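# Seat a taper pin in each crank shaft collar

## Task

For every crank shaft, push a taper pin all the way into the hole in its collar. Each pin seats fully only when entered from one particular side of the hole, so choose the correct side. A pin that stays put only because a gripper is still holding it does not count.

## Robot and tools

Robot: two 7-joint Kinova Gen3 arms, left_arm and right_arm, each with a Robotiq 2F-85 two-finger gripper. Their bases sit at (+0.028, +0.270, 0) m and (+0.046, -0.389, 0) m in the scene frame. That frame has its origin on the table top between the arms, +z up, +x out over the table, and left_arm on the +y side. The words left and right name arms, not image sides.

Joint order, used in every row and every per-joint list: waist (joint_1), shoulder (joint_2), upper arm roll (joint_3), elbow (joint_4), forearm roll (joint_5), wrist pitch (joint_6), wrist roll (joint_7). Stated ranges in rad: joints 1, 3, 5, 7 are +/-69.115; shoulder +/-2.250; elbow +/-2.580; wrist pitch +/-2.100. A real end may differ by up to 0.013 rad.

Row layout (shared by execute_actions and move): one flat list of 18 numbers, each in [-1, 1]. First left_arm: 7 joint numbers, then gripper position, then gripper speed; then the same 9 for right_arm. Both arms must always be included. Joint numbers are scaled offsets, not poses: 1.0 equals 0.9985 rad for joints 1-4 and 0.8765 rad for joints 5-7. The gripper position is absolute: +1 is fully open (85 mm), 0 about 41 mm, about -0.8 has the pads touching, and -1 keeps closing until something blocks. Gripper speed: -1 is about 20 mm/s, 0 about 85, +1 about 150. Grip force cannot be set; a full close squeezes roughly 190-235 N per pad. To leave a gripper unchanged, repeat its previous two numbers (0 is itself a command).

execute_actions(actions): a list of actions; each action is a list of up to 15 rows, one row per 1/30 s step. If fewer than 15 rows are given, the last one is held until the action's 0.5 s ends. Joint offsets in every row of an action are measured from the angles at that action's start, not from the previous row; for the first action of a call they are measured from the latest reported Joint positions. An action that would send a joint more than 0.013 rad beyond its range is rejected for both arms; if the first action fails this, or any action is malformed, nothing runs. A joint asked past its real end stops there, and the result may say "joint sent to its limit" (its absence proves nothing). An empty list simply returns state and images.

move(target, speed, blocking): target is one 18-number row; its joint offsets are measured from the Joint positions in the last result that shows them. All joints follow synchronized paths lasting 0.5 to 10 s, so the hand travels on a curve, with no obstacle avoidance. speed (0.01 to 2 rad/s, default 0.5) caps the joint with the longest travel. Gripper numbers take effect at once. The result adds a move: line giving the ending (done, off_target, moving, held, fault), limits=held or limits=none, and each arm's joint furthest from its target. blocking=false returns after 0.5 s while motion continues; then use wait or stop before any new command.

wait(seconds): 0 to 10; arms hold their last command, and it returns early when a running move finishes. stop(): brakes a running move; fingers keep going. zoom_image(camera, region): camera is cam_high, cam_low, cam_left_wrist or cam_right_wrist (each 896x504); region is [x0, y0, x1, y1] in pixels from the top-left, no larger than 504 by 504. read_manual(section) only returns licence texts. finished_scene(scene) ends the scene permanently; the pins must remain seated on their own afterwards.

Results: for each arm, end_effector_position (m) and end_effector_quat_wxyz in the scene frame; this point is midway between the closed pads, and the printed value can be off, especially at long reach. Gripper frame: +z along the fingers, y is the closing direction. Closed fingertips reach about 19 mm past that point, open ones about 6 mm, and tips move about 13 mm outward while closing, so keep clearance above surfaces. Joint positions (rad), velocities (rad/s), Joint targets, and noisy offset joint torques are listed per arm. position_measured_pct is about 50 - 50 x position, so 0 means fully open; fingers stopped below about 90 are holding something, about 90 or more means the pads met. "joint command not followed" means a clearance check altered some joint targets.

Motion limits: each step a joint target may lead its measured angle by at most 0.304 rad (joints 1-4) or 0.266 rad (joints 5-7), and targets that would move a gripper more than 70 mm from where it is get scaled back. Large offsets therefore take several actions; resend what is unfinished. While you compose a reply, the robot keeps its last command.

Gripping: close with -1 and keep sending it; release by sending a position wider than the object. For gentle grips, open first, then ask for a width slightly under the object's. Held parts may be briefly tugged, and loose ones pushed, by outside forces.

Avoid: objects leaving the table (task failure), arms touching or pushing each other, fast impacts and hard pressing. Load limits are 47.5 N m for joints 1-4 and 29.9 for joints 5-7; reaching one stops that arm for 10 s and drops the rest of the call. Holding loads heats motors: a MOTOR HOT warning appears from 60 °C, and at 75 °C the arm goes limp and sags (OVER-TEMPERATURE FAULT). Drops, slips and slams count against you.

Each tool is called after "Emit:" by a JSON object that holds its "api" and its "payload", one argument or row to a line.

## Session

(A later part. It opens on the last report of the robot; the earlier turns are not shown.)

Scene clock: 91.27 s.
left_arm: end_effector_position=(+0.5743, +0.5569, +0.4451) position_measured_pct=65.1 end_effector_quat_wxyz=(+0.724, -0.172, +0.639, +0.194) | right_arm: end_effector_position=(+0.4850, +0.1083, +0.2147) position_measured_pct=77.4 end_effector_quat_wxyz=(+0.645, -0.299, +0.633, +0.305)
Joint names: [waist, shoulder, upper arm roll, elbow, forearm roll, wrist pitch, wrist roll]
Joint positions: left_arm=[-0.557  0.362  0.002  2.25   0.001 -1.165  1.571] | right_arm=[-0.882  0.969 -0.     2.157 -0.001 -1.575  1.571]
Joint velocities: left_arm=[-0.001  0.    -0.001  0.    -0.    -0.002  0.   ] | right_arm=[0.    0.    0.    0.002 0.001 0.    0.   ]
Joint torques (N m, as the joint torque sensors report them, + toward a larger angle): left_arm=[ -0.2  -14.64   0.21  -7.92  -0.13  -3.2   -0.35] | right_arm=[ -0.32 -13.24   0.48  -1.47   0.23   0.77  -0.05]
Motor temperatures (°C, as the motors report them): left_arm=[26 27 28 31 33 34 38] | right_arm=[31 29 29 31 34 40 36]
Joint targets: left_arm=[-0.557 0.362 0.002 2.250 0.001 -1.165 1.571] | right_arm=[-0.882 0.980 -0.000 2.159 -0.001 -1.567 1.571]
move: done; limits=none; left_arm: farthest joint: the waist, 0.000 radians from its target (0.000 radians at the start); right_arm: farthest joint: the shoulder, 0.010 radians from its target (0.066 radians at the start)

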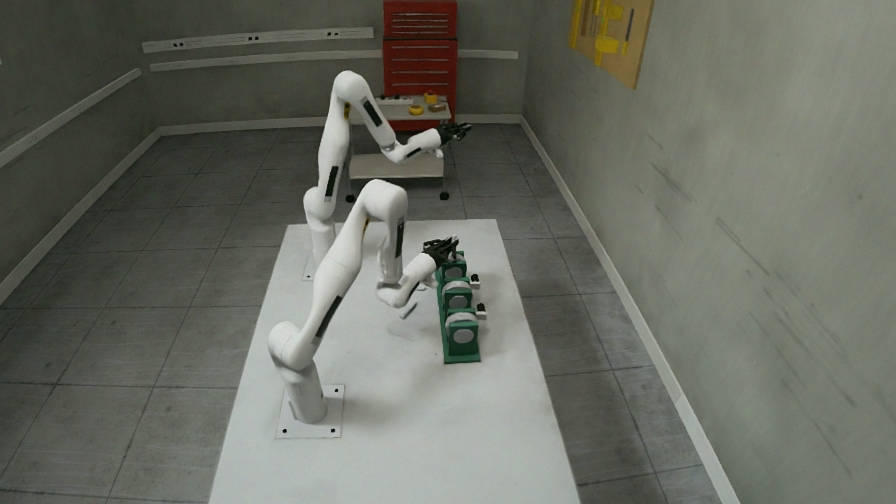

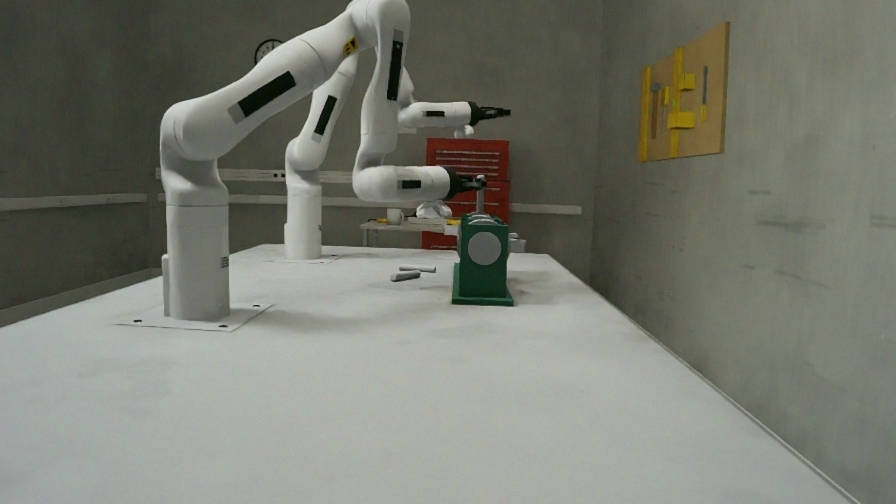

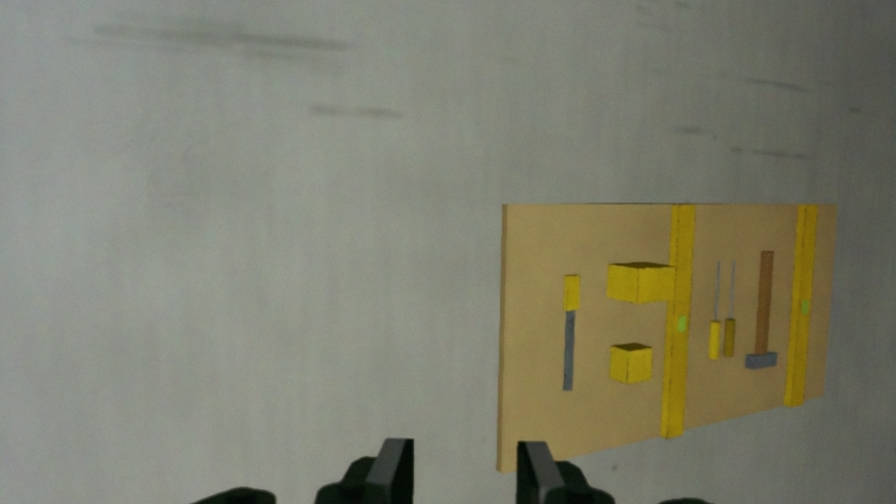

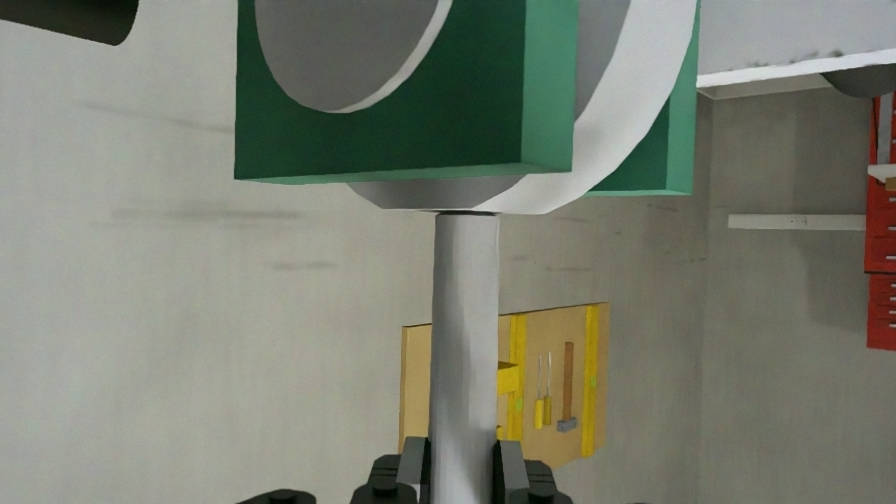

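Emit:
{"api": "move", "payload": {
  "target": [0,0,0,0,0,0,0,-0.3,0, 0,-0.0298,0,0.0187,0,0.0353,0,-1,0.3],
  "speed": 0.08
}}

Emit:
{"api": "move", "payload": {
  "target": [0,0,0,0,0,0,0,-0.3,0, 0,0.046,0,-0.0108,0,-0.040,0,-1,0.3],
  "speed": 0.06
}}

Scene clock: 92.83 s.
left_arm: end_effector_position=(+0.5743, +0.5569, +0.4451) position_measured_pct=65.1 end_effector_quat_wxyz=(+0.724, -0.172, +0.639, +0.194) | right_arm: end_effector_position=(+0.4827, +0.1054, +0.2186) position_measured_pct=77.4 end_effector_quat_wxyz=(+0.639, -0.302, +0.639, +0.302)
Joint names: [waist, shoulder, upper arm roll, elbow, forearm roll, wrist pitch, wrist roll]
Joint positions: left_arm=[-0.557  0.362  0.002  2.25   0.001 -1.165  1.571] | right_arm=[-0.881  0.94  -0.     2.176 -0.001 -1.544  1.571]
Joint velocities: left_arm=[-0.     0.     0.     0.001  0.     0.    -0.   ] | right_arm=[-0.    -0.003  0.001 -0.     0.    -0.001  0.   ]
Joint torques (N m, as the joint torque sensors report them, + toward a larger angle): left_arm=[ -0.14 -15.39   0.14  -7.88   0.11  -3.34  -0.07] | right_arm=[  0.04 -21.     0.52  -3.27   0.23  -3.25   0.  ]
Motor temperatures (°C, as the motors report them): left_arm=[26 27 28 31 33 34 38] | right_arm=[31 29 29 31 34 40 36]
Joint targets: left_arm=[-0.557 0.362 0.002 2.250 0.001 -1.165 1.571] | right_arm=[-0.882 0.940 -0.000 2.176 -0.001 -1.544 1.571]
move: done; limits=none; left_arm: farthest joint: the waist, 0.000 radians from its target (0.000 radians at the start); right_arm: farthest joint: the waist, 0.001 radians from its target (0.001 radians at the start)

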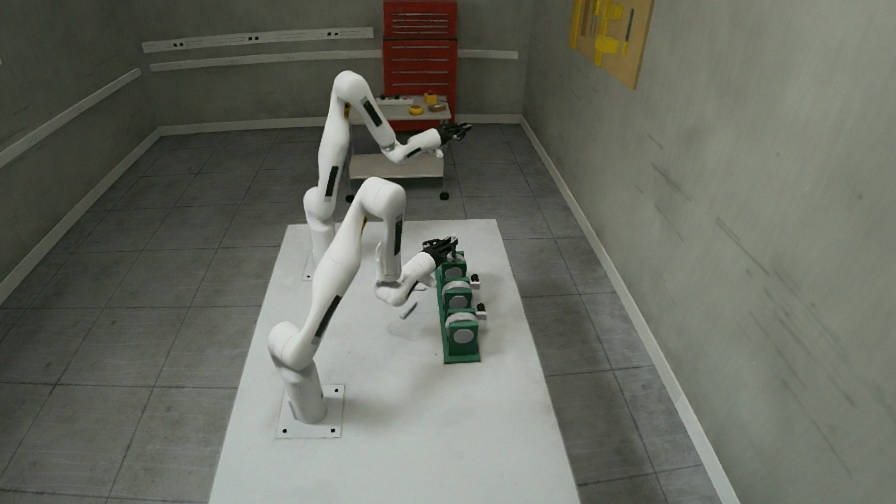

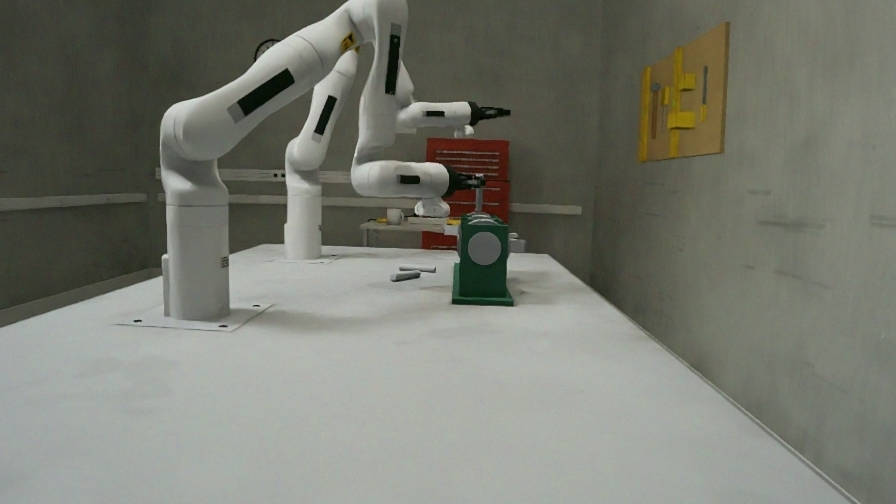

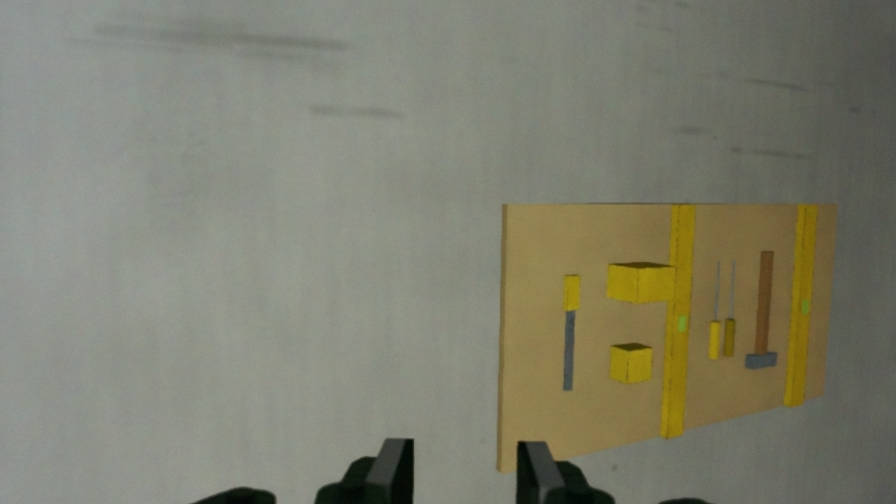

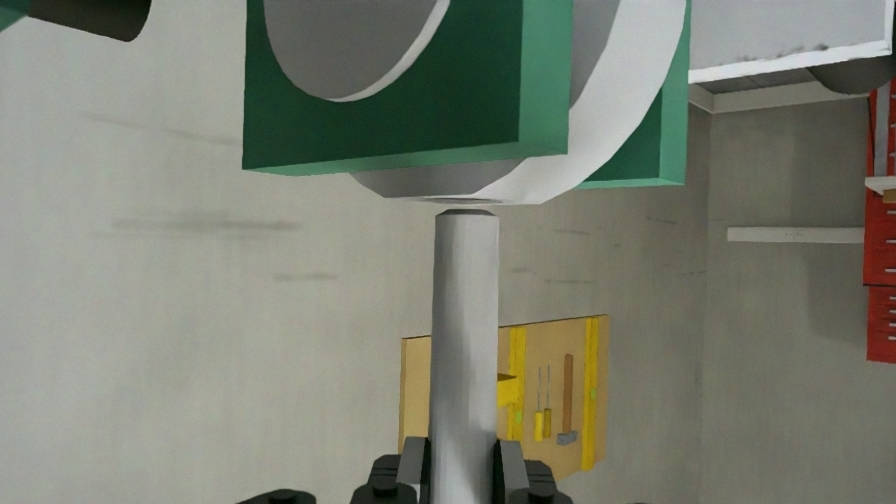

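Scene clock: 93.87 s.
left_arm: end_effector_position=(+0.5743, +0.5569, +0.4451) position_measured_pct=65.1 end_effector_quat_wxyz=(+0.724, -0.172, +0.639, +0.194) | right_arm: end_effector_position=(+0.4829, +0.1052, +0.2028) position_measured_pct=77.4 end_effector_quat_wxyz=(+0.639, -0.302, +0.639, +0.302)
Joint names: [waist, shoulder, upper arm roll, elbow, forearm roll, wrist pitch, wrist roll]
Joint positions: left_arm=[-0.557  0.362  0.002  2.25   0.001 -1.165  1.571] | right_arm=[-0.881  0.986  0.     2.165 -0.001 -1.579  1.571]
Joint velocities: left_arm=[ 0.001  0.    -0.     0.     0.    -0.002 -0.   ] | right_arm=[ 0.    -0.    -0.     0.001  0.    -0.001 -0.   ]
Joint torques (N m, as the joint torque sensors report them, + toward a larger angle): left_arm=[ -0.04 -15.34  -0.3   -7.68  -0.01  -2.91  -0.09] | right_arm=[ -0.49 -21.56   0.64  -2.84   0.3   -3.02  -0.02]
Motor temperatures (°C, as the motors report them): left_arm=[26 27 28 31 33 34 38] | right_arm=[31 29 29 31 34 40 36]
Joint targets: left_arm=[-0.557 0.362 0.002 2.250 0.001 -1.165 1.571] | right_arm=[-0.881 0.986 -0.000 2.165 -0.001 -1.579 1.571]
move: done; limits=none; left_arm: farthest joint: the waist, 0.000 radians from its target (0.000 radians at the start); right_arm: farthest joint: the waist, 0.000 radians from its target (0.000 radians at the start)

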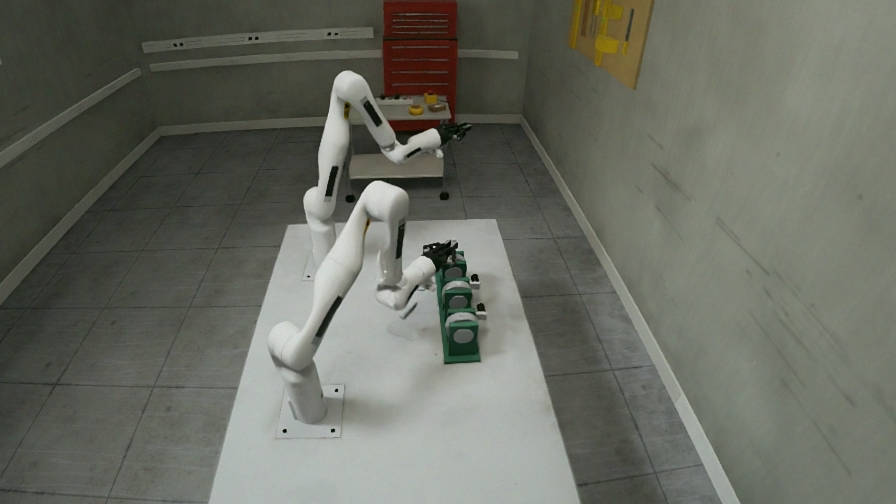

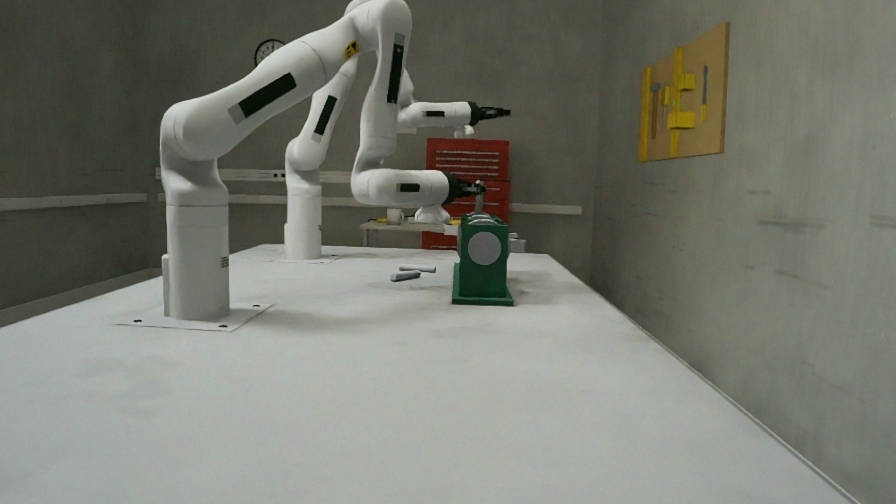

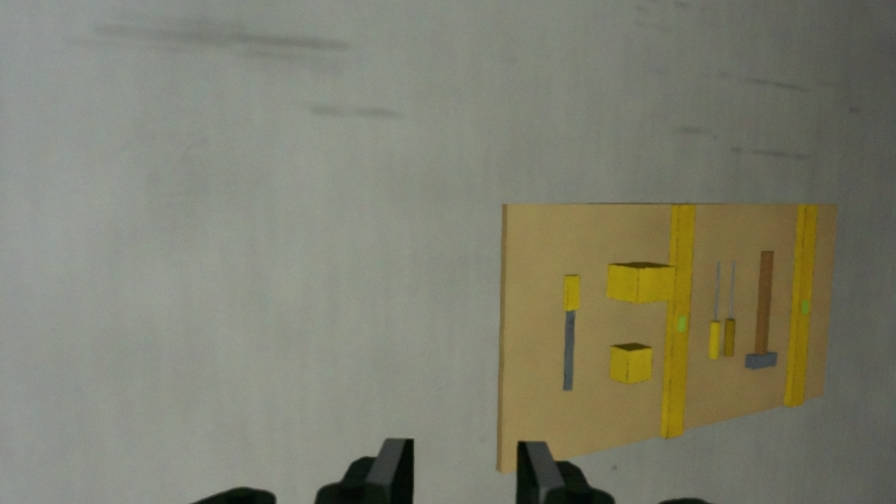

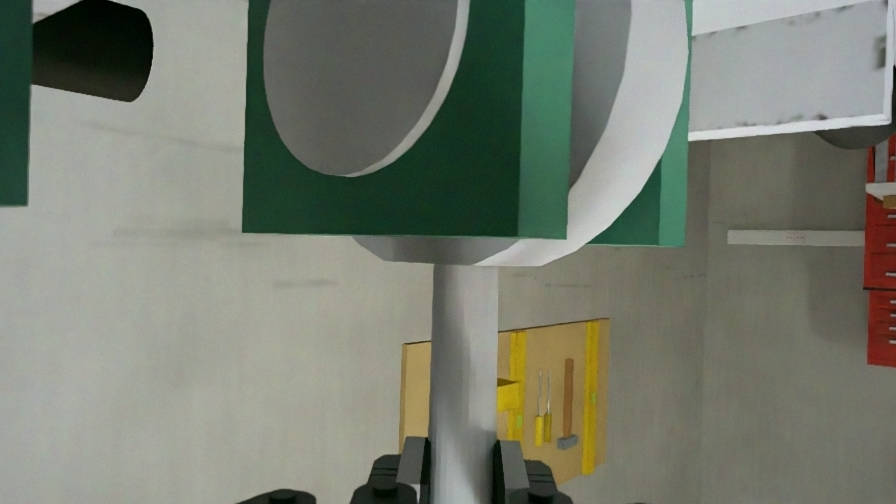

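Emit:
{"api": "move", "payload": {
  "target": [0,0,0,0,0,0,0,-0.3,0, 0,0.041,0,-0.012,0,-0.033,0,-1,0.3],
  "speed": 0.07
}}

Emit:
{"api": "move", "payload": {
  "target": [0,0,0,0,0,0,0,-0.3,0, 0,0,0,0,0,0,0,-0.3,-0.5]
}}

Emit:
{"api": "zoom_image", "payload": {
  "camera": "cam_high",
  "region": [410,230,510,340]
}}

Emit:
{"api": "zoom_image", "payload": {
  "camera": "cam_low",
  "region": [455,185,505,235]
}}

Scene clock: 95.17 s.
left_arm: end_effector_position=(+0.5743, +0.5569, +0.4451) position_measured_pct=65.1 end_effector_quat_wxyz=(+0.724, -0.172, +0.639, +0.194) | right_arm: end_effector_position=(+0.4832, +0.1052, +0.1886) position_measured_pct=77.4 end_effector_quat_wxyz=(+0.639, -0.302, +0.639, +0.302)
Joint names: [waist, shoulder, upper arm roll, elbow, forearm roll, wrist pitch, wrist roll]
Joint positions: left_arm=[-0.557  0.362  0.002  2.25   0.001 -1.165  1.571] | right_arm=[-0.881  1.026  0.     2.153 -0.002 -1.608  1.571]
Joint velocities: left_arm=[ 0.    -0.001  0.001 -0.    -0.    -0.001 -0.   ] | right_arm=[ 0.     0.002  0.001 -0.001 -0.     0.002  0.   ]
Joint torques (N m, as the joint torque sensors report them, + toward a larger angle): left_arm=[ -0.29 -15.39  -0.08  -7.61  -0.19  -2.95  -0.18] | right_arm=[ -0.27 -22.25   0.3   -2.67   0.29  -3.09  -0.01]
Motor temperatures (°C, as the motors report them): left_arm=[26 27 28 31 33 34 38] | right_arm=[31 29 29 31 34 40 36]
Joint targets: left_arm=[-0.557 0.362 0.002 2.250 0.001 -1.165 1.571] | right_arm=[-0.881 1.026 0.000 2.153 -0.001 -1.608 1.571]
move: done; limits=none; left_arm: farthest joint: the waist, 0.000 radians from its target (0.000 radians at the start); right_arm: farthest joint: the shoulder, 0.001 radians from its target (0.041 radians at the start)

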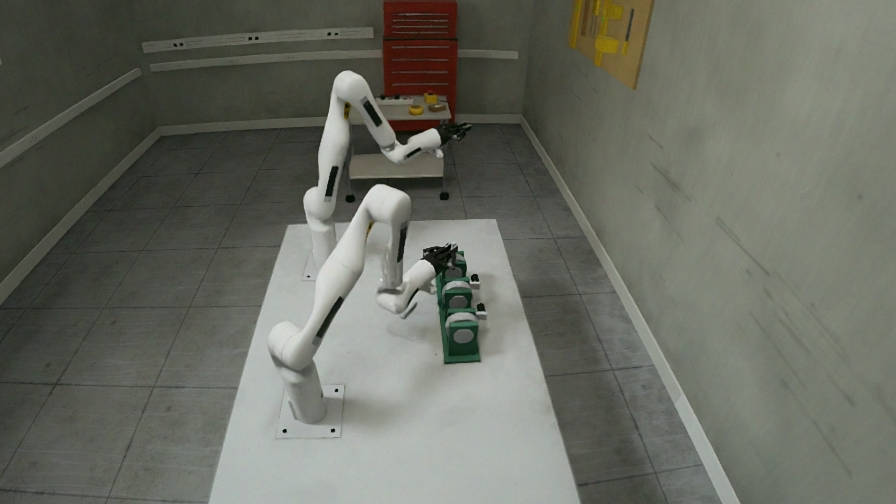

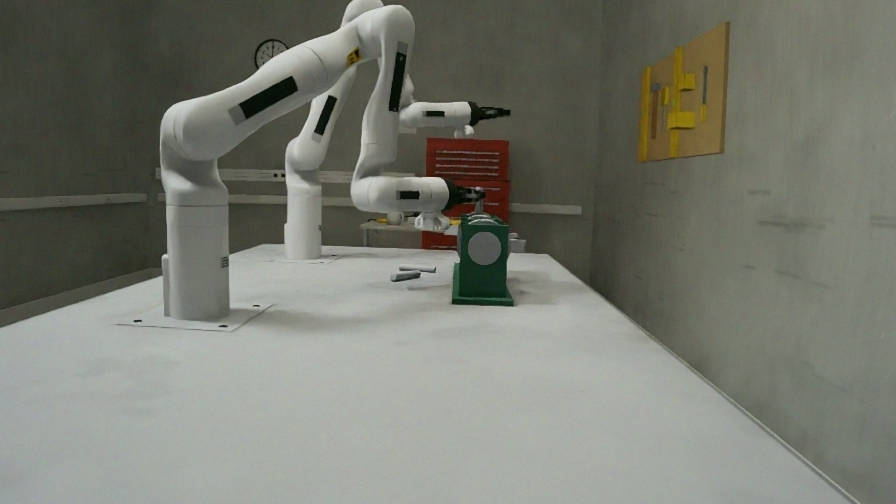

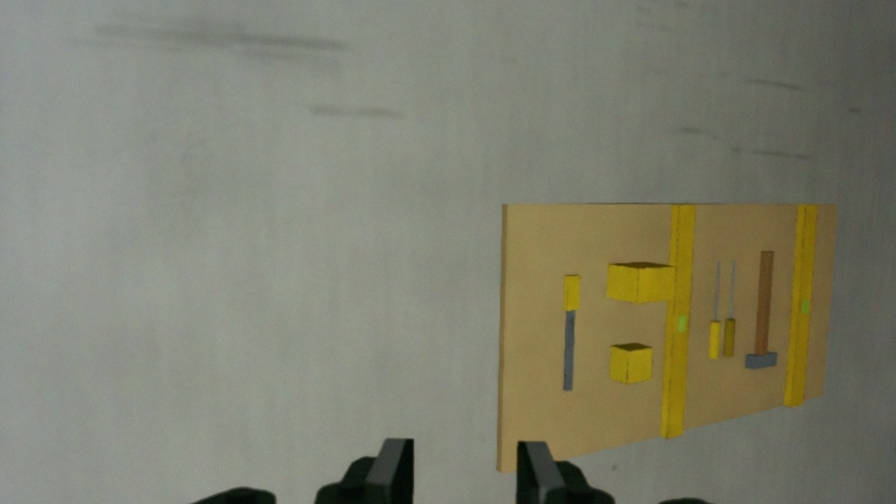

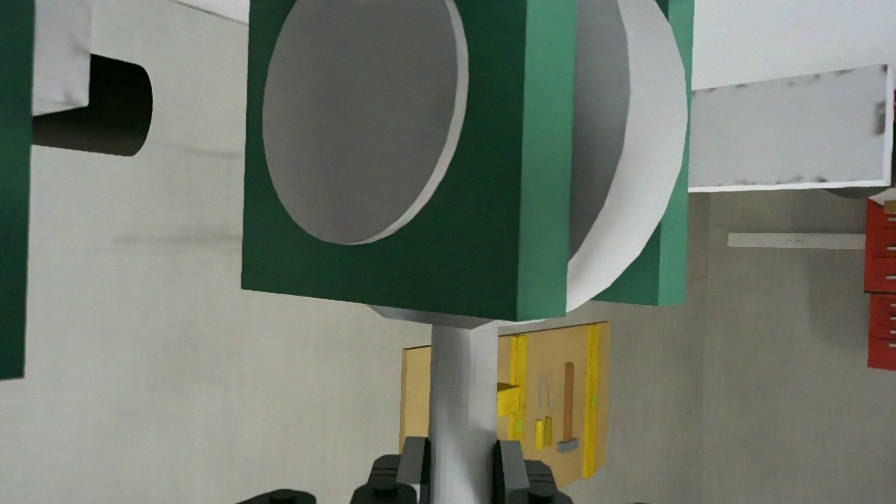

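Scene clock: 95.73 s.
left_arm: end_effector_position=(+0.5743, +0.5569, +0.4451) position_measured_pct=65.1 end_effector_quat_wxyz=(+0.724, -0.172, +0.639, +0.194) | right_arm: end_effector_position=(+0.4833, +0.1052, +0.1886) position_measured_pct=65.1 end_effector_quat_wxyz=(+0.639, -0.302, +0.639, +0.302)
Joint names: [waist, shoulder, upper arm roll, elbow, forearm roll, wrist pitch, wrist roll]
Joint positions: left_arm=[-0.557  0.362  0.002  2.25   0.001 -1.165  1.571] | right_arm=[-0.881  1.026  0.     2.153 -0.002 -1.608  1.571]
Joint velocities: left_arm=[ 0.     0.     0.002 -0.    -0.     0.001  0.   ] | right_arm=[-0.    -0.     0.001 -0.    -0.    -0.    -0.   ]
Joint torques (N m, as the joint torque sensors report them, + toward a larger angle): left_arm=[  0.34 -15.32  -0.17  -8.1    0.09  -3.2   -0.07] | right_arm=[ -0.53 -20.44   0.24  -2.1    0.07  -2.63   0.08]
Motor temperatures (°C, as the motors report them): left_arm=[26 27 28 31 33 34 38] | right_arm=[31 29 29 31 34 40 36]
Joint targets: left_arm=[-0.557 0.362 0.002 2.250 0.001 -1.165 1.571] | right_arm=[-0.881 1.026 0.000 2.153 -0.002 -1.608 1.571]
move: done; limits=none; left_arm: farthest joint: the waist, 0.000 radians from its target (0.000 radians at the start); right_arm: farthest joint: the waist, 0.000 radians from its target (0.000 radians at the start)

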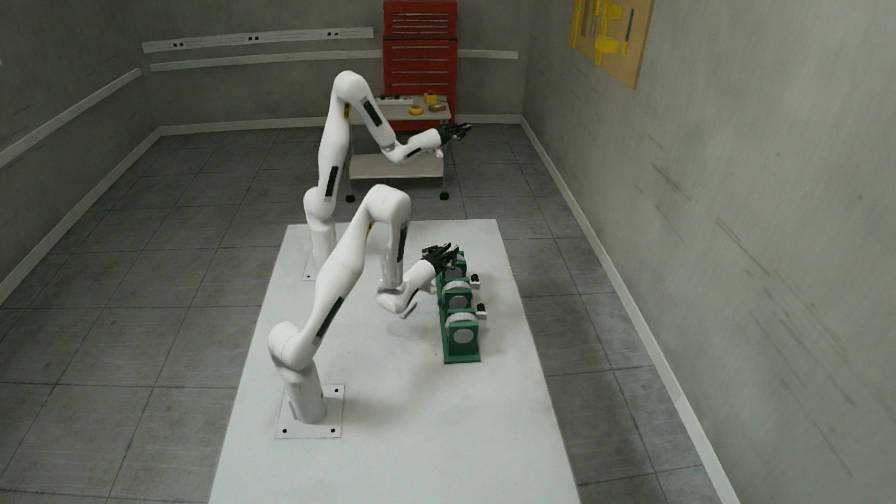

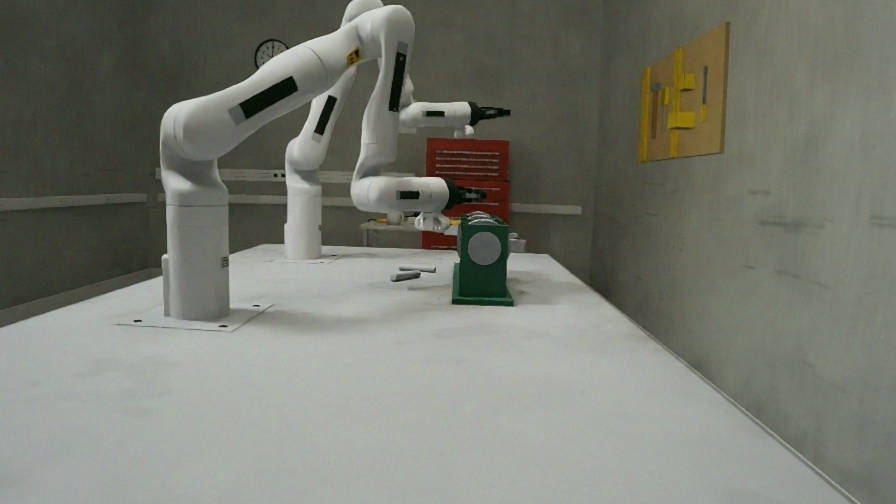

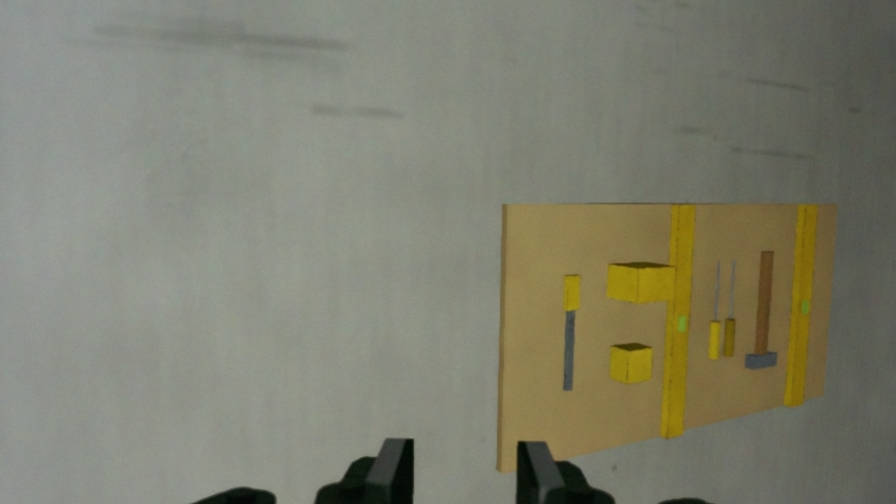

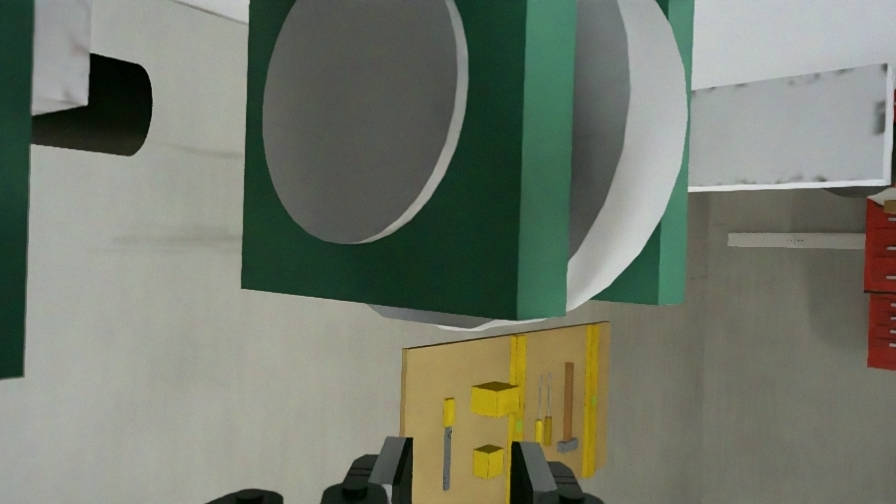

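Region (410, 230, 510, 340) of cam_high's 896x504 image, scaled by 4.582, with more detail than that image has; it fills the left 458 columns of this view, and the rest is white.

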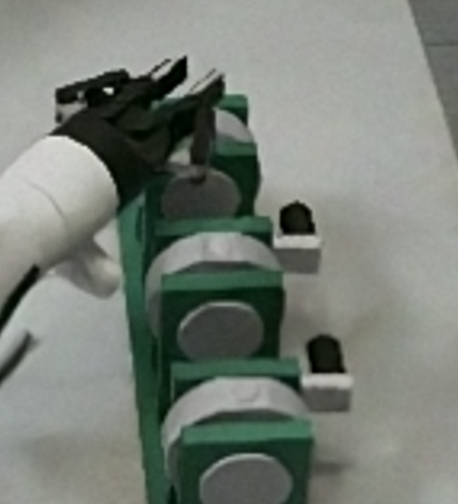

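Region (455, 185, 505, 235) of cam_low's 896x504 image, scaled by 10.080, with more detail than that image has.

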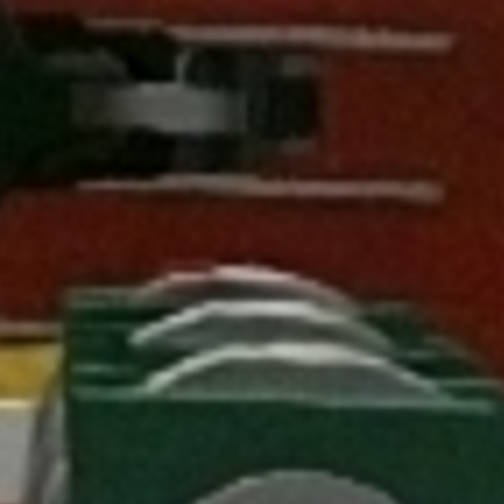

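Emit:
{"api": "execute_actions", "payload": {
  "actions": []
}}

Scene clock: 96.90 s.
left_arm: end_effector_position=(+0.5743, +0.5569, +0.4451) position_measured_pct=65.1 end_effector_quat_wxyz=(+0.724, -0.172, +0.639, +0.194) | right_arm: end_effector_position=(+0.4832, +0.1052, +0.1886) position_measured_pct=65.1 end_effector_quat_wxyz=(+0.639, -0.302, +0.639, +0.302)
Joint names: [waist, shoulder, upper arm roll, elbow, forearm roll, wrist pitch, wrist roll]
Joint positions: left_arm=[-0.557  0.362  0.002  2.25   0.001 -1.165  1.571] | right_arm=[-0.881  1.026  0.     2.153 -0.002 -1.608  1.571]
Joint velocities: left_arm=[ 0.    -0.     0.002 -0.001  0.     0.001 -0.   ] | right_arm=[-0.    -0.002 -0.001 -0.     0.    -0.    -0.   ]
Joint torques (N m, as the joint torque sensors report them, + toward a larger angle): left_arm=[ -0.1  -14.75   0.12  -8.07  -0.16  -2.92  -0.01] | right_arm=[  0.09 -20.37   0.86  -2.05   0.37  -2.71  -0.14]
Motor temperatures (°C, as the motors report them): left_arm=[26 27 28 31 33 34 38] | right_arm=[31 29 29 31 34 40 36]
Joint targets: left_arm=[-0.557 0.362 0.002 2.250 0.001 -1.165 1.571] | right_arm=[-0.881 1.026 0.000 2.153 -0.002 -1.608 1.571]

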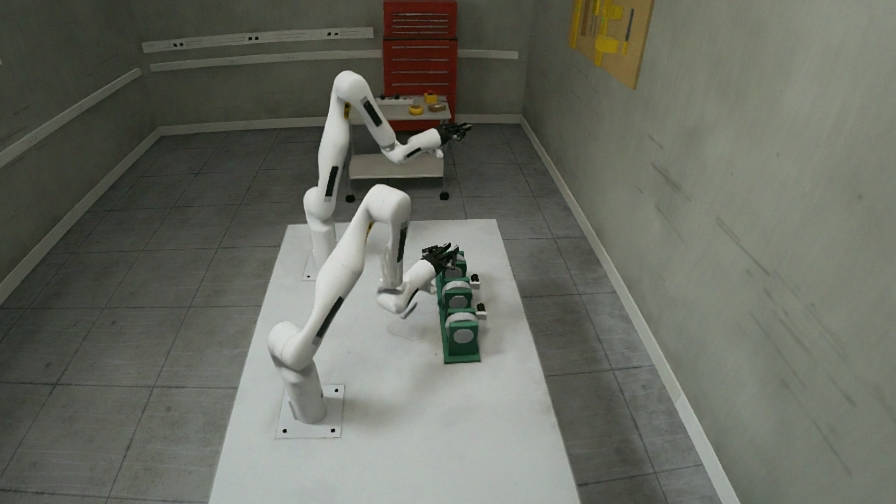

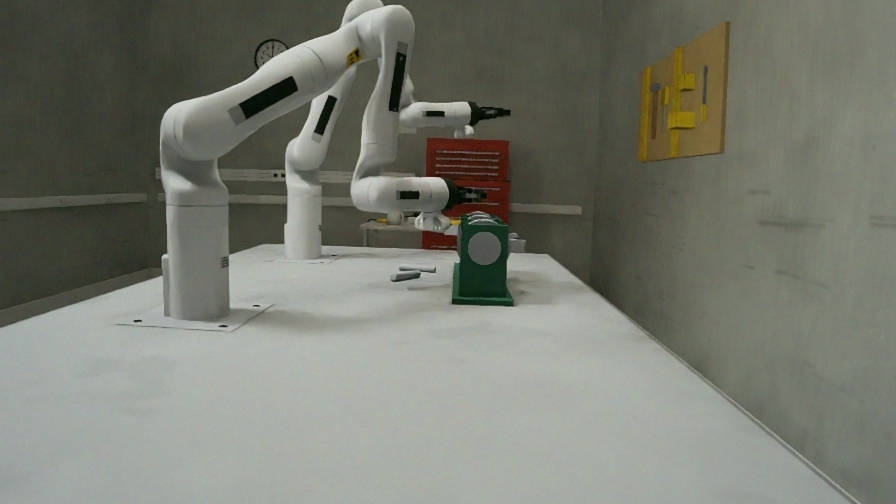

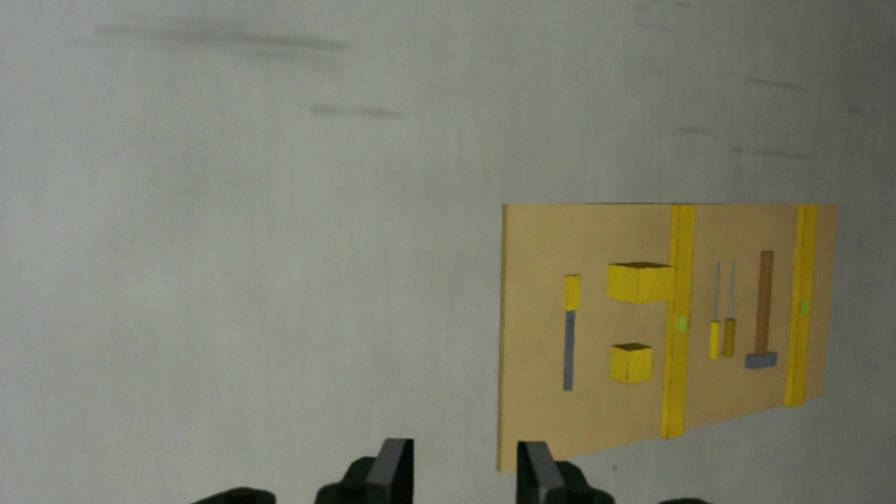

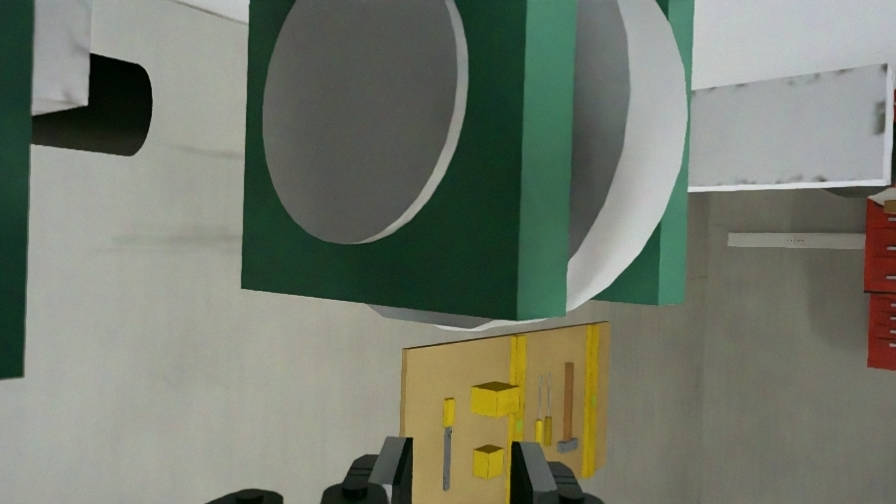

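Emit:
{"api": "finished_scene", "payload": {
  "scene": 1
}}

The scene is finished: the task was done.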